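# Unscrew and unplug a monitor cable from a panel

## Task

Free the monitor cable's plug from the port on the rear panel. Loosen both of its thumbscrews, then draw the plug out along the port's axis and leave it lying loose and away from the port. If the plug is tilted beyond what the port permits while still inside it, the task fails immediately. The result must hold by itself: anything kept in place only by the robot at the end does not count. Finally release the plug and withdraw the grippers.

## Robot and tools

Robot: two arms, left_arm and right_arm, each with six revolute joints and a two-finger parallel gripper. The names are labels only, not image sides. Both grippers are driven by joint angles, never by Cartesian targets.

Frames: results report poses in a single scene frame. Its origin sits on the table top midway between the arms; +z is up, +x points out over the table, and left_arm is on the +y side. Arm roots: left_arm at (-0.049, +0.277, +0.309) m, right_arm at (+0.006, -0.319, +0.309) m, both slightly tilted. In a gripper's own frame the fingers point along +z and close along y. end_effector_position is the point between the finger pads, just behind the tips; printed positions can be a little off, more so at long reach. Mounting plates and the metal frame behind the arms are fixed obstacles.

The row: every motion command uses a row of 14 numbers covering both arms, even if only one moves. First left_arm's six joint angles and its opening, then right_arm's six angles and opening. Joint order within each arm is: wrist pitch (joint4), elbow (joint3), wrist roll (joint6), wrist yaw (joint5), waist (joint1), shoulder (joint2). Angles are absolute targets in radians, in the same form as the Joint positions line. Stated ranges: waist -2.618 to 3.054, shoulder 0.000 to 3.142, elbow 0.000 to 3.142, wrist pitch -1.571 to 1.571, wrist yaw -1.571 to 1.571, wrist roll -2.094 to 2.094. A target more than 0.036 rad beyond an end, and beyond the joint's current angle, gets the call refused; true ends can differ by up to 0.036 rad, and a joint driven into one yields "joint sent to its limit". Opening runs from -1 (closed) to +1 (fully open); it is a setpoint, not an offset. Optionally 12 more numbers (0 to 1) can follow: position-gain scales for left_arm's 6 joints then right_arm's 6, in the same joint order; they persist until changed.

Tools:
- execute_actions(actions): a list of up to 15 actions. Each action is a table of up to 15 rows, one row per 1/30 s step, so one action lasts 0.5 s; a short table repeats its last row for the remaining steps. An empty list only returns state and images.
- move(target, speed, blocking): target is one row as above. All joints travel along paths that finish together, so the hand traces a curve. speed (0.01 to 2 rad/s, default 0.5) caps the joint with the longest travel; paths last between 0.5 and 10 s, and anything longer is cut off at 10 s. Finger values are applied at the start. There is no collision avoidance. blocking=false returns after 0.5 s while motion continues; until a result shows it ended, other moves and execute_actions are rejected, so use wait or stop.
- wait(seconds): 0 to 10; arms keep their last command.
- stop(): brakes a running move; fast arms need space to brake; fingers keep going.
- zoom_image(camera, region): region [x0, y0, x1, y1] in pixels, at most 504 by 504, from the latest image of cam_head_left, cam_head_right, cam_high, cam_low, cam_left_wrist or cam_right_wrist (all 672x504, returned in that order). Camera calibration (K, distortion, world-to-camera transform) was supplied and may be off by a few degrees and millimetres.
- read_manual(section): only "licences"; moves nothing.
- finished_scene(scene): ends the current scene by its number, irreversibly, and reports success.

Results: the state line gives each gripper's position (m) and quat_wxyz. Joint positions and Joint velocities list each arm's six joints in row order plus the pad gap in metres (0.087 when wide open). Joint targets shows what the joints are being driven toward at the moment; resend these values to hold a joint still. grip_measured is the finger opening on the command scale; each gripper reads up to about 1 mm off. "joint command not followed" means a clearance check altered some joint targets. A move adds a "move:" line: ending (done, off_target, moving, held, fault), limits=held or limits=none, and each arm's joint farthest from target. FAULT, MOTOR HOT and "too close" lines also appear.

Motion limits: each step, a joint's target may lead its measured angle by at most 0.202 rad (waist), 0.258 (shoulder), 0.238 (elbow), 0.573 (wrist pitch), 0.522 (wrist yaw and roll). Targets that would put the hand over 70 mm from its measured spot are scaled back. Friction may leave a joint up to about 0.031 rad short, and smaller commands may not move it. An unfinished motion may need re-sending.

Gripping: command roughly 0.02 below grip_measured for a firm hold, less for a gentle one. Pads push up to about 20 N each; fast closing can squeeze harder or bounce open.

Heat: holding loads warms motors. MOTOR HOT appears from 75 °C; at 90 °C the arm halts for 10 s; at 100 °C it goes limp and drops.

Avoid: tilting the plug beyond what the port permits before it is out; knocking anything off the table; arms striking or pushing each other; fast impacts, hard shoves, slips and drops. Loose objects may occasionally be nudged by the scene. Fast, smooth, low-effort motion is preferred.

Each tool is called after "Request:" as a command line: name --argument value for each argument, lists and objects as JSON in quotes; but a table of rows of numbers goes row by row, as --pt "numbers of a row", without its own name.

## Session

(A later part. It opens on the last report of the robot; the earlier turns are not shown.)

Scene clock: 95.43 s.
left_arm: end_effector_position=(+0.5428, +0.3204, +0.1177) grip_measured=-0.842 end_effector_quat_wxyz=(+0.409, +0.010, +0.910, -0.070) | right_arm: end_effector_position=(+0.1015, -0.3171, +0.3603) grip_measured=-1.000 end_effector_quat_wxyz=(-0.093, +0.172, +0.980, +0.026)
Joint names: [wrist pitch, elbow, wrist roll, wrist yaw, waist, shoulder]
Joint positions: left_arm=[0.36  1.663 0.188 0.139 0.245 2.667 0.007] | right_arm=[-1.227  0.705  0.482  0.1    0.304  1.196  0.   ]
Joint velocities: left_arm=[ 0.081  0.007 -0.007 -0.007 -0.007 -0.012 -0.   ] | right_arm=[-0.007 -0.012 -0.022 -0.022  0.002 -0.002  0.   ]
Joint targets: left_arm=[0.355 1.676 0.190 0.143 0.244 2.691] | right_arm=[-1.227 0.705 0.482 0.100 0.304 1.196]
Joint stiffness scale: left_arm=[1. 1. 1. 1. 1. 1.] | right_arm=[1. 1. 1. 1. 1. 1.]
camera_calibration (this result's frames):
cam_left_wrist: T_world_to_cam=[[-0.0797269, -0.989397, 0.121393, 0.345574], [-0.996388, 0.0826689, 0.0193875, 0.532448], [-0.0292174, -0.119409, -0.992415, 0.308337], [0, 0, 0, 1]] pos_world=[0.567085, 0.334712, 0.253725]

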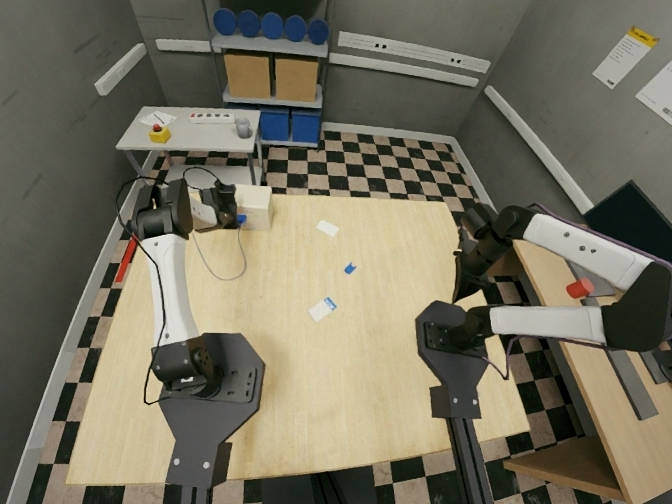

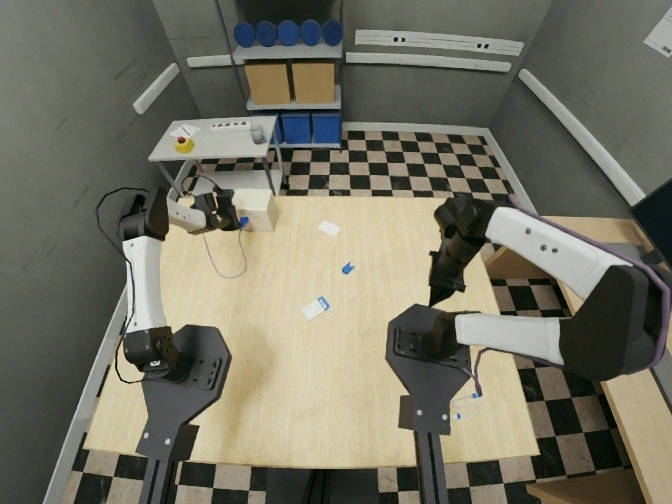

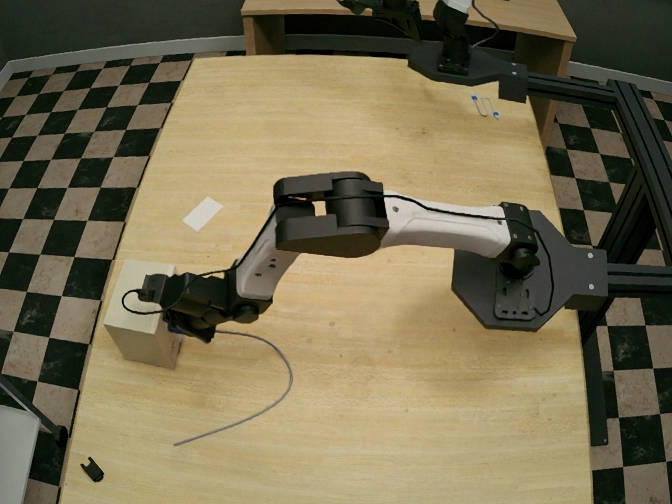

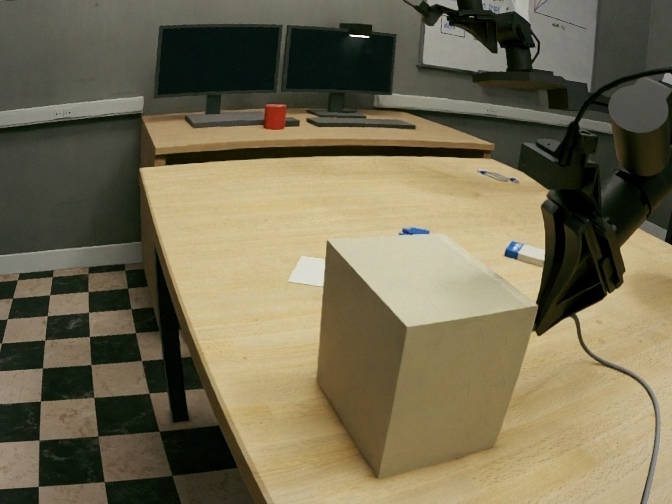

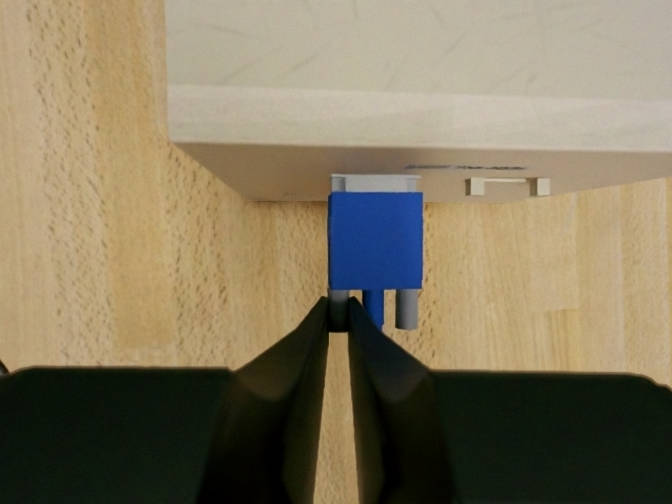

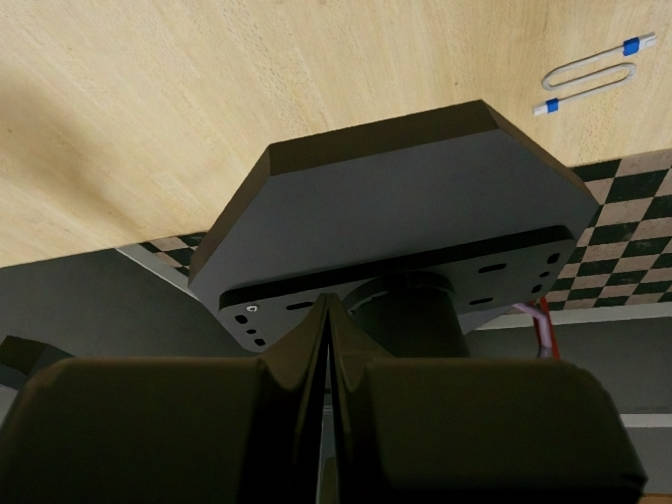

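Request:
move --target '[0.269,1.75,0.052,0.357,0.322,2.72,-0.885,-1.227,0.705,0.482,0.1,0.304,1.196,-1]' --speed 0.3

Request:
move --target '[0.213,1.858,-0.087,0.572,0.39,2.79,-0.885,-1.227,0.705,0.482,0.1,0.304,1.196,-1]' --speed 0.3

Request:
move --target '[0.186,1.996,-0.25,0.778,0.447,2.895,-0.885,-1.227,0.705,0.482,0.1,0.304,1.196,-1]' --speed 0.3

Request:
move --target '[0.242,2.16,-0.464,0.967,0.49,3.033,-0.885,-1.227,0.705,0.482,0.1,0.304,1.196,-1]' --speed 0.3

Scene clock: 97.20 s.
left_arm: end_effector_position=(+0.5425, +0.3211, +0.1174) grip_measured=-0.842 end_effector_quat_wxyz=(+0.399, -0.039, +0.899, -0.176) | right_arm: end_effector_position=(+0.1015, -0.3171, +0.3603) grip_measured=-1.000 end_effector_quat_wxyz=(-0.093, +0.172, +0.980, +0.026)
Joint names: [wrist pitch, elbow, wrist roll, wrist yaw, waist, shoulder]
Joint positions: left_arm=[0.288 1.735 0.059 0.346 0.312 2.698 0.007] | right_arm=[-1.227  0.705  0.482  0.1    0.304  1.196  0.   ]
Joint velocities: left_arm=[ 0.007 -0.002  0.095  0.022 -0.012  0.002  0.001] | right_arm=[ 0.037 -0.012  0.007  0.007  0.002  0.012  0.   ]
Joint targets: left_arm=[0.269 1.750 0.052 0.357 0.322 2.720] | right_arm=[-1.227 0.705 0.482 0.100 0.304 1.196]
Joint stiffness scale: left_arm=[1. 1. 1. 1. 1. 1.] | right_arm=[1. 1. 1. 1. 1. 1.]
move: off_target (left_arm); limits=none; left_arm: farthest joint: the shoulder, 0.022 radians from its target (0.053 radians at the start); right_arm: farthest joint: the waist, 0.000 radians from its target (0.000 radians at the start)
camera_calibration (this result's frames):
cam_left_wrist: T_world_to_cam=[[-0.07517, -0.934011, 0.349246, 0.299318], [-0.996007, 0.0872458, 0.0189513, 0.530482], [-0.048171, -0.346427, -0.936839, 0.384783], [0, 0, 0, 1]] pos_world=[0.569399, 0.366583, 0.24589]

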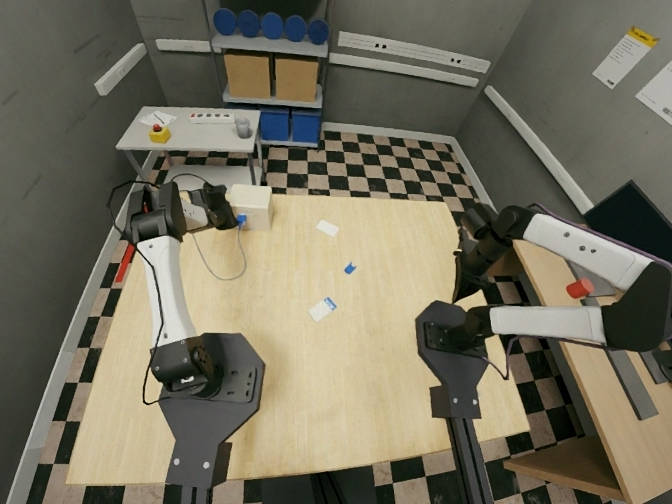

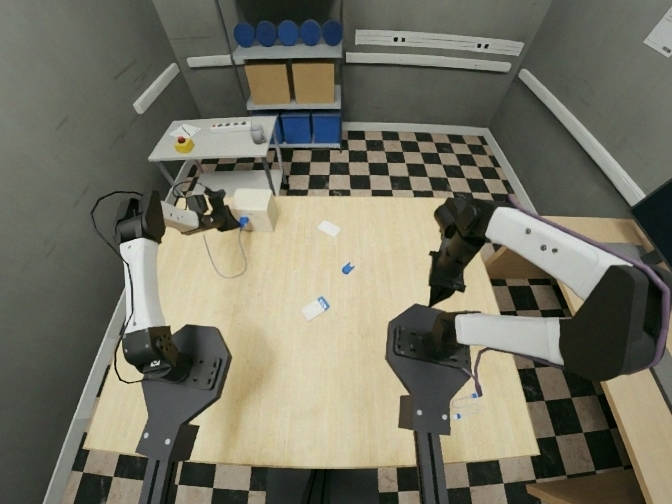

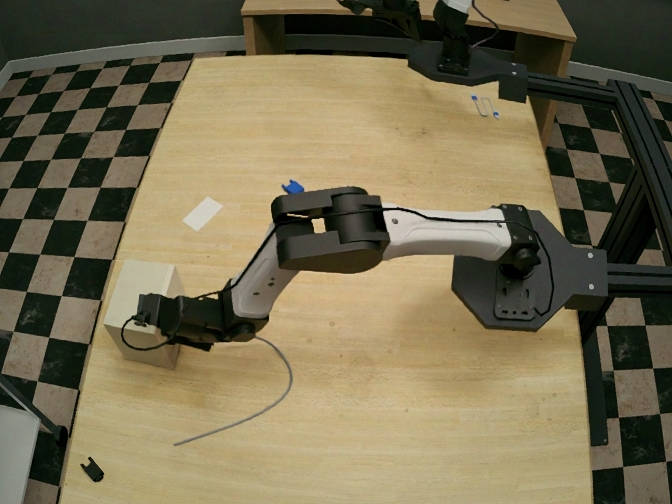

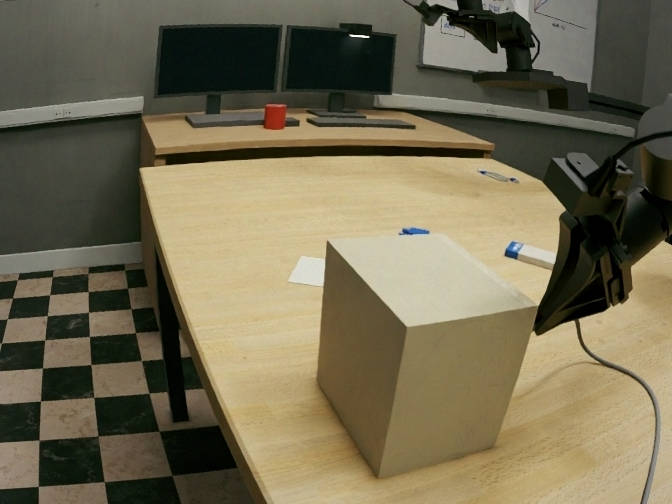

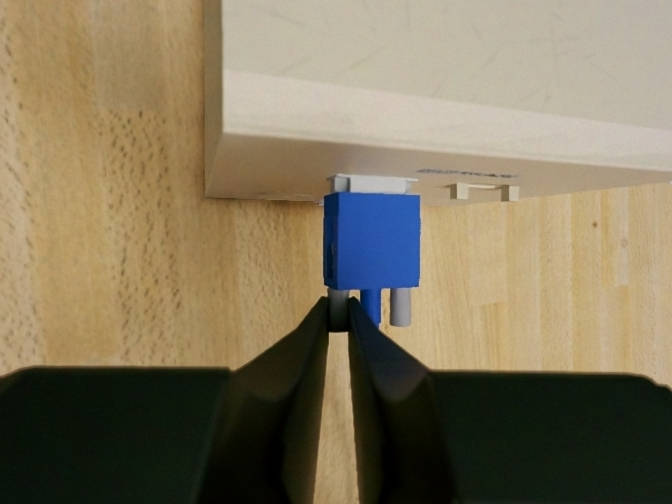

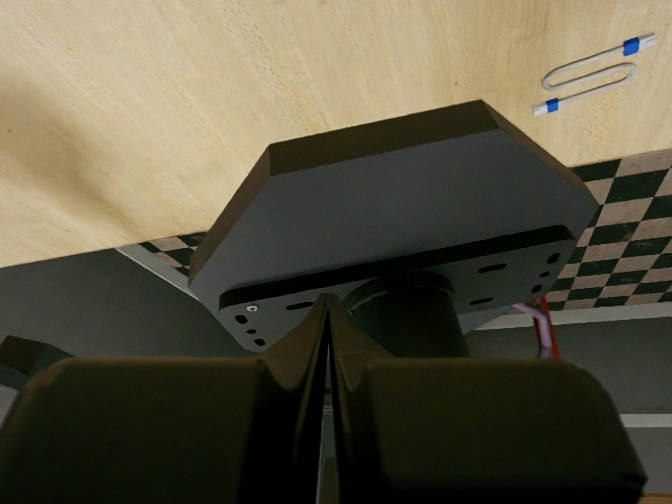

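Scene clock: 98.47 s.
left_arm: end_effector_position=(+0.5422, +0.3225, +0.1168) grip_measured=-0.842 end_effector_quat_wxyz=(+0.382, -0.088, +0.874, -0.286) | right_arm: end_effector_position=(+0.1015, -0.3171, +0.3603) grip_measured=-1.000 end_effector_quat_wxyz=(-0.093, +0.172, +0.980, +0.026)
Joint names: [wrist pitch, elbow, wrist roll, wrist yaw, waist, shoulder]
Joint positions: left_arm=[ 0.228  1.843 -0.078  0.564  0.38   2.768  0.007] | right_arm=[-1.227  0.705  0.482  0.1    0.304  1.196  0.   ]
Joint velocities: left_arm=[ 0.037 -0.002 -0.007  0.022 -0.007  0.007 -0.002] | right_arm=[-0.022  0.002  0.007 -0.007 -0.002 -0.012  0.   ]
Joint targets: left_arm=[0.213 1.858 -0.087 0.572 0.390 2.790] | right_arm=[-1.227 0.705 0.482 0.100 0.304 1.196]
Joint stiffness scale: left_arm=[1. 1. 1. 1. 1. 1.] | right_arm=[1. 1. 1. 1. 1. 1.]
move: off_target (left_arm); limits=none; left_arm: farthest joint: the shoulder, 0.022 radians from its target (0.092 radians at the start); right_arm: farthest joint: the waist, 0.000 radians from its target (0.000 radians at the start)
camera_calibration (this result's frames):
cam_left_wrist: T_world_to_cam=[[-0.0693057, -0.819498, 0.568875, 0.235048], [-0.995362, 0.094944, 0.0155082, 0.527618], [-0.0667202, -0.565162, -0.822278, 0.451917], [0, 0, 0, 1]] pos_world=[0.571614, 0.397934, 0.229706]

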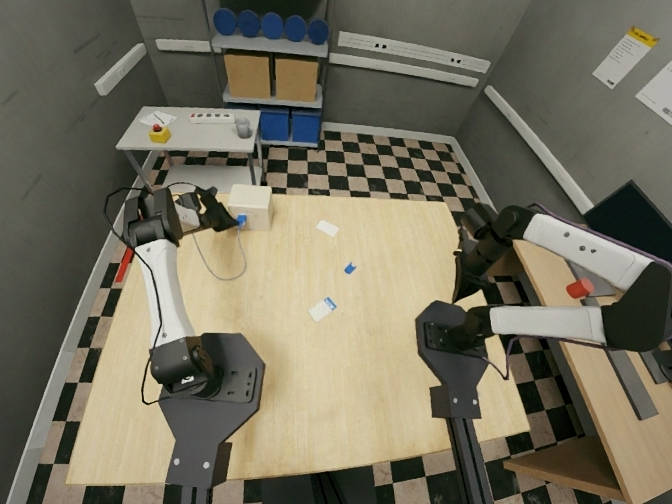

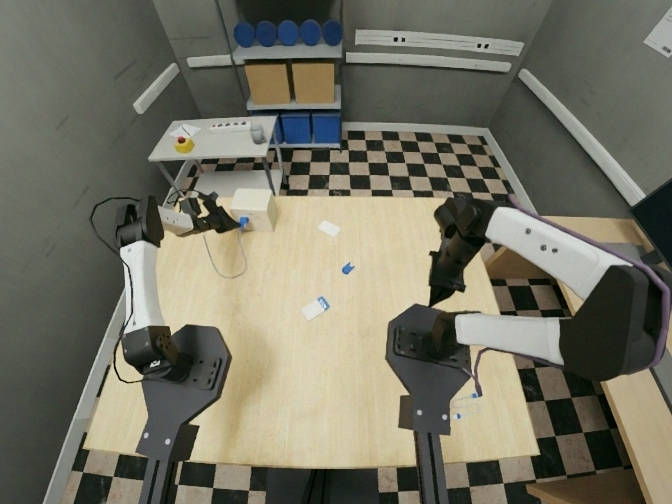

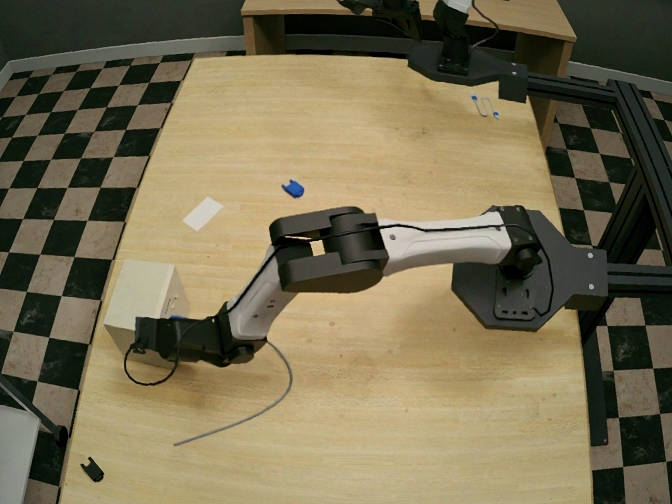

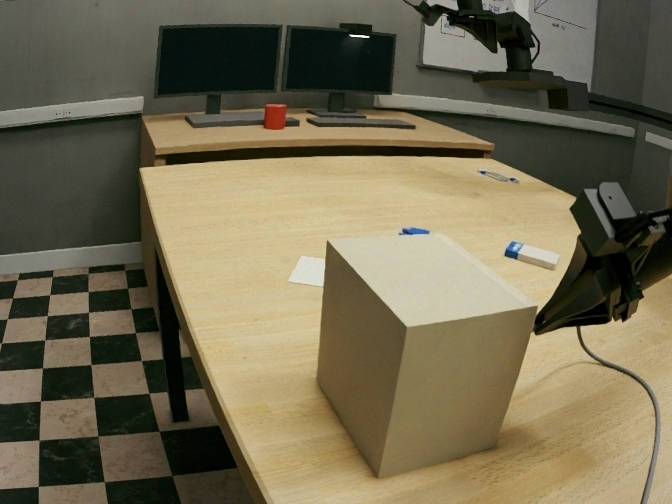

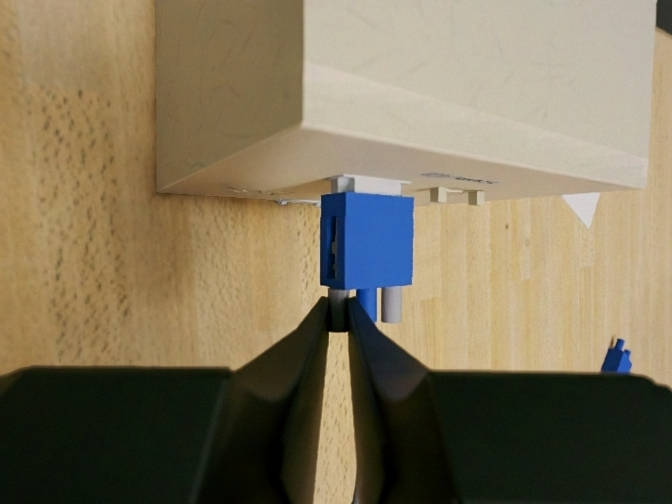

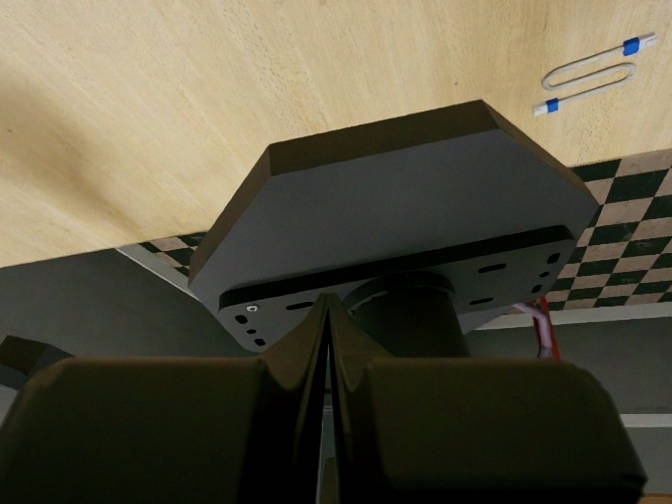

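Scene clock: 99.80 s.
left_arm: end_effector_position=(+0.5417, +0.3234, +0.1163) grip_measured=-0.842 end_effector_quat_wxyz=(+0.358, -0.137, +0.836, -0.393) | right_arm: end_effector_position=(+0.1015, -0.3171, +0.3603) grip_measured=-1.000 end_effector_quat_wxyz=(-0.093, +0.172, +0.980, +0.026)
Joint names: [wrist pitch, elbow, wrist roll, wrist yaw, waist, shoulder]
Joint positions: left_arm=[ 0.196  1.982 -0.241  0.775  0.437  2.872  0.007] | right_arm=[-1.227  0.705  0.482  0.1    0.304  1.196  0.   ]
Joint velocities: left_arm=[-0.066 -0.002 -0.066 -0.007 -0.002 -0.012  0.001] | right_arm=[ 0.022 -0.007 -0.081 -0.007  0.002  0.002  0.   ]
Joint targets: left_arm=[0.186 1.996 -0.250 0.778 0.447 2.895] | right_arm=[-1.227 0.705 0.482 0.100 0.304 1.196]
Joint stiffness scale: left_arm=[1. 1. 1. 1. 1. 1.] | right_arm=[1. 1. 1. 1. 1. 1.]
move: off_target (left_arm); limits=none; left_arm: farthest joint: the shoulder, 0.023 radians from its target (0.127 radians at the start); right_arm: farthest joint: the waist, 0.000 radians from its target (0.000 radians at the start)
camera_calibration (this result's frames):
cam_left_wrist: T_world_to_cam=[[-0.0561557, -0.650472, 0.757452, 0.152339], [-0.994849, 0.100583, 0.0126215, 0.525264], [-0.0843969, -0.752841, -0.652769, 0.50253], [0, 0, 0, 1]] pos_world=[0.573525, 0.424585, 0.206017]

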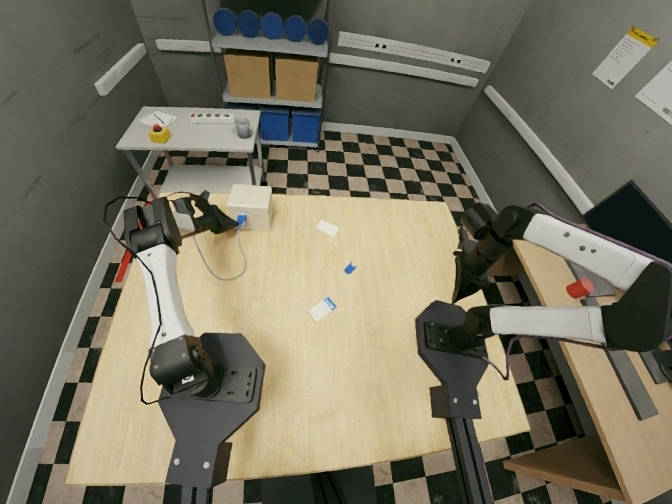

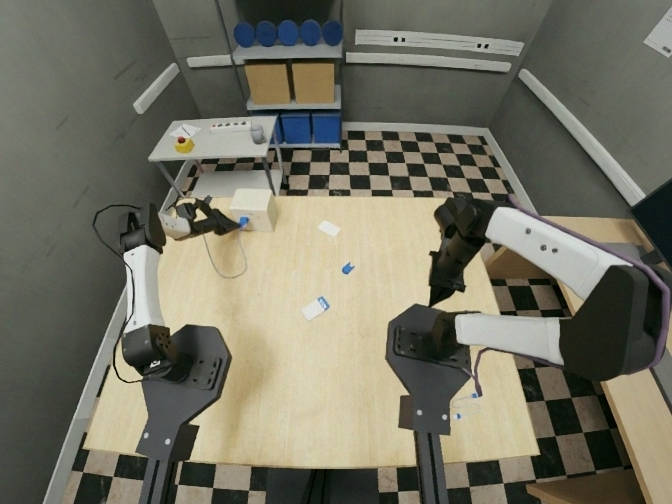

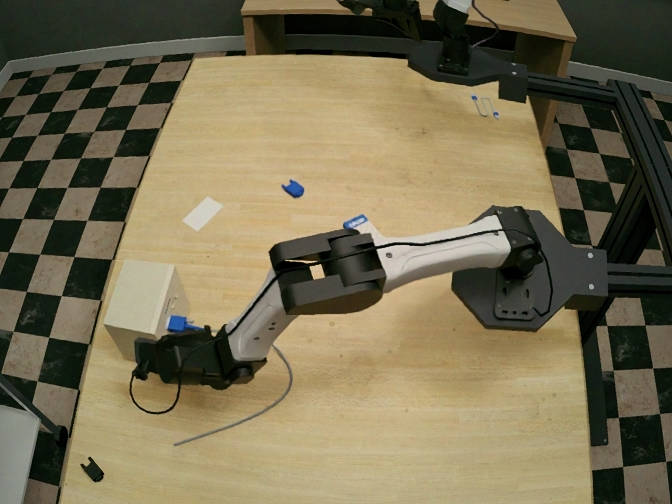

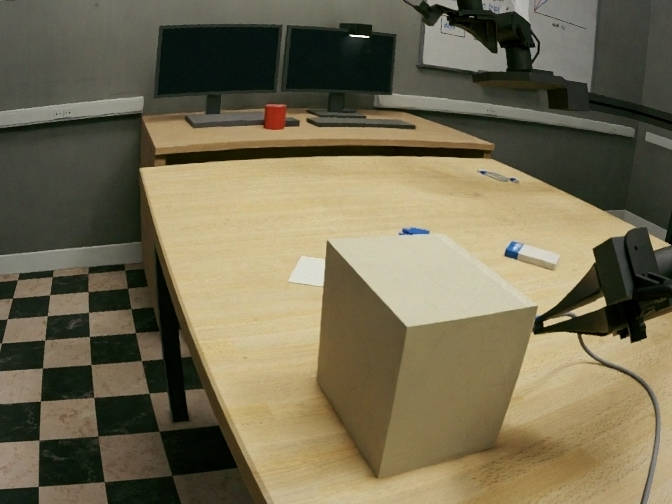

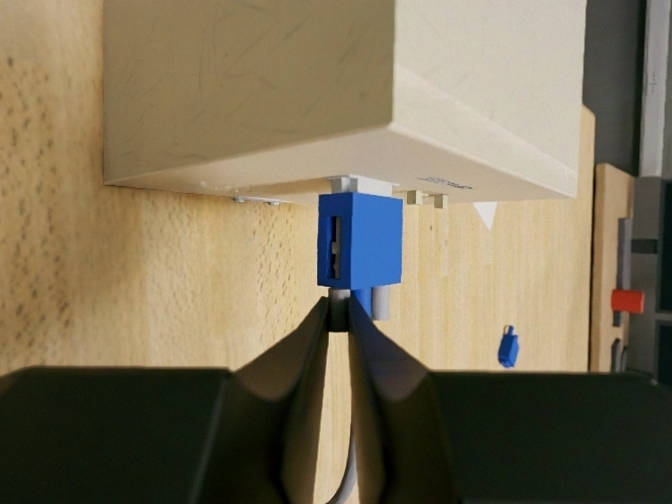

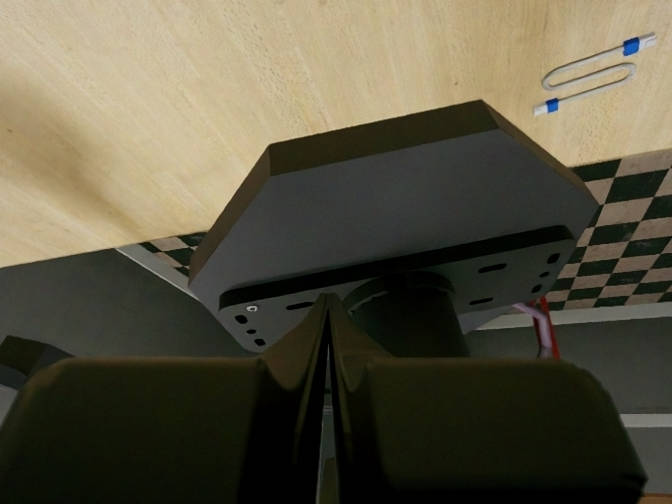

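Scene clock: 101.17 s.
left_arm: end_effector_position=(+0.5412, +0.3241, +0.1156) grip_measured=-0.842 end_effector_quat_wxyz=(+0.330, -0.183, +0.782, -0.495) | right_arm: end_effector_position=(+0.1015, -0.3171, +0.3603) grip_measured=-1.000 end_effector_quat_wxyz=(-0.093, +0.172, +0.980, +0.026)
Joint names: [wrist pitch, elbow, wrist roll, wrist yaw, waist, shoulder]
Joint positions: left_arm=[ 0.23   2.144 -0.455  0.972  0.481  3.011  0.007] | right_arm=[-1.227  0.705  0.482  0.1    0.304  1.196  0.   ]
Joint velocities: left_arm=[ 0.037  0.002 -0.022  0.007  0.012 -0.022 -0.001] | right_arm=[-0.007 -0.002 -0.125  0.007 -0.022  0.017  0.   ]
Joint targets: left_arm=[0.242 2.160 -0.464 0.967 0.490 3.033] | right_arm=[-1.227 0.705 0.482 0.100 0.304 1.196]
Joint stiffness scale: left_arm=[1. 1. 1. 1. 1. 1.] | right_arm=[1. 1. 1. 1. 1. 1.]
move: off_target (left_arm); limits=none; left_arm: farthest joint: the shoulder, 0.022 radians from its target (0.161 radians at the start); right_arm: farthest joint: the waist, 0.000 radians from its target (0.000 radians at the start)
camera_calibration (this result's frames):
cam_left_wrist: T_world_to_cam=[[-0.0443145, -0.439128, 0.897331, 0.0622125], [-0.994355, 0.106069, 0.00280114, 0.523808], [-0.0964091, -0.892141, -0.44135, 0.529758], [0, 0, 0, 1]] pos_world=[0.574682, 0.444378, 0.176516]

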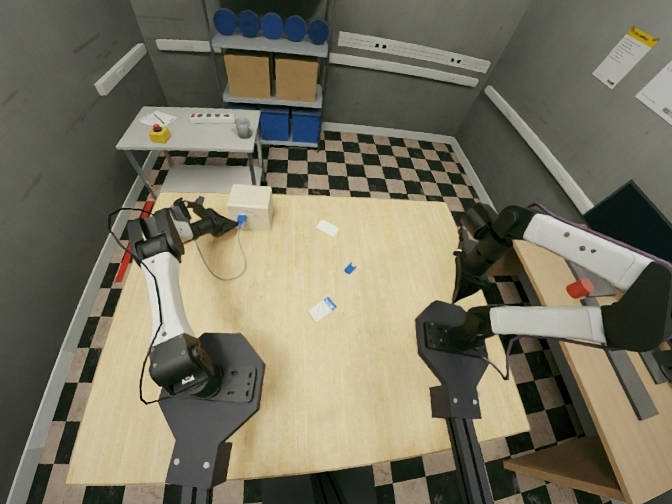

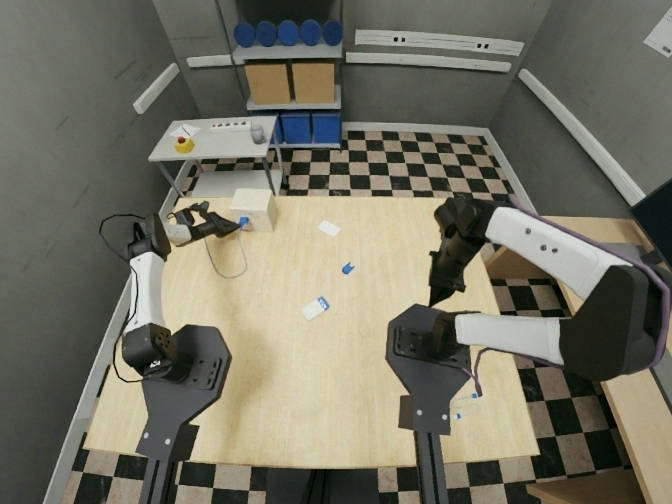

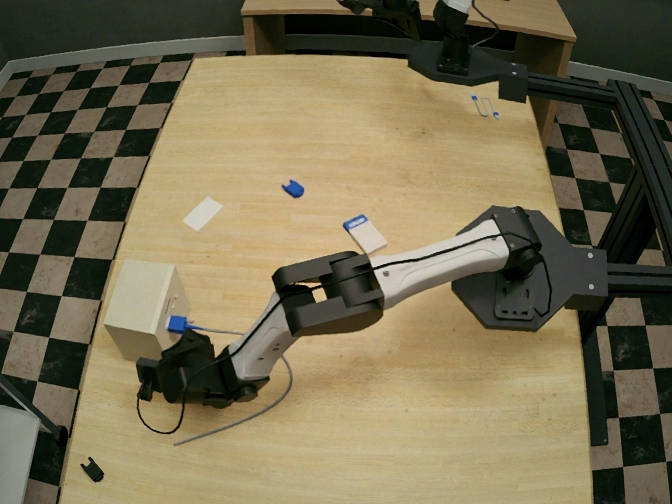

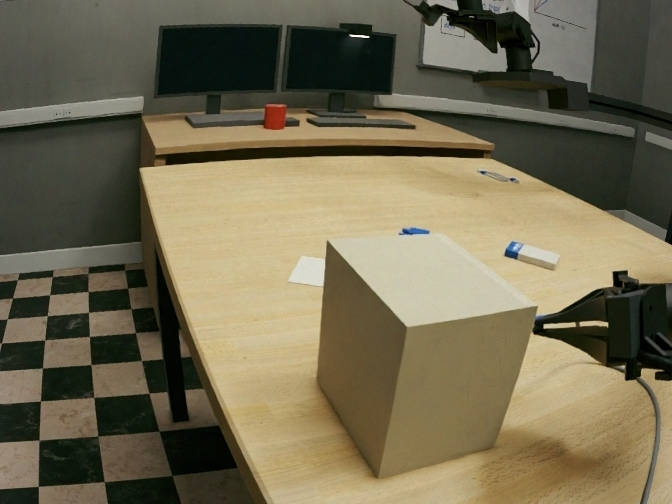

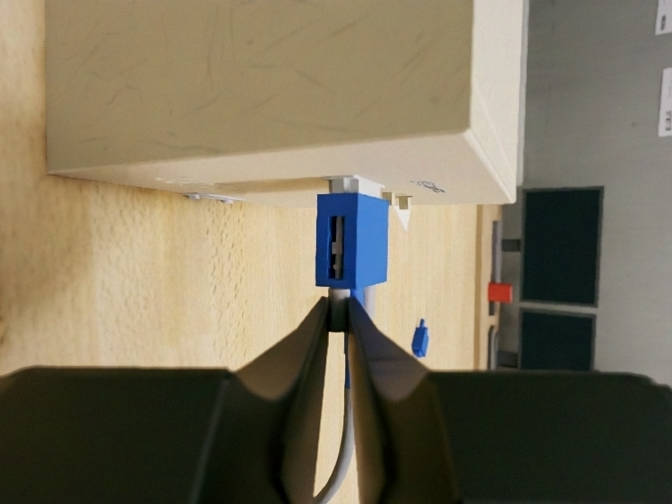

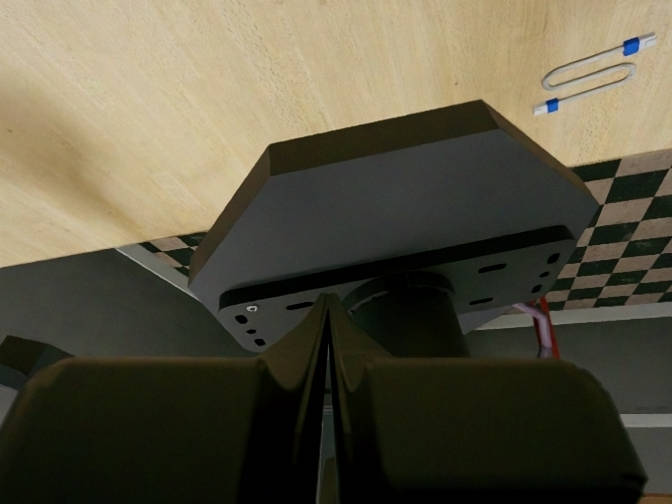

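Request:
zoom_image --camera "cam_left_wrist" --region '[280, 170, 420, 340]'

Region (280, 170, 420, 340) of cam_left_wrist's 672x504 image, scaled by 2.965, with more detail than that image has; it fills the left 415 columns of this view, and the rest is white.

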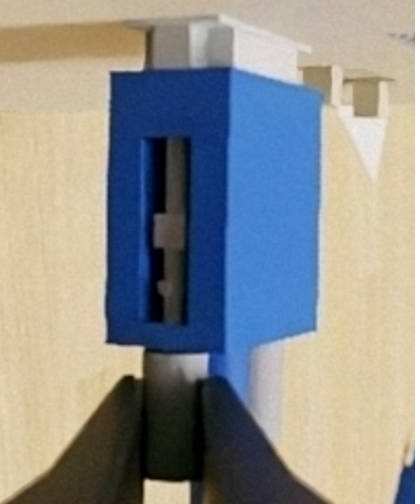

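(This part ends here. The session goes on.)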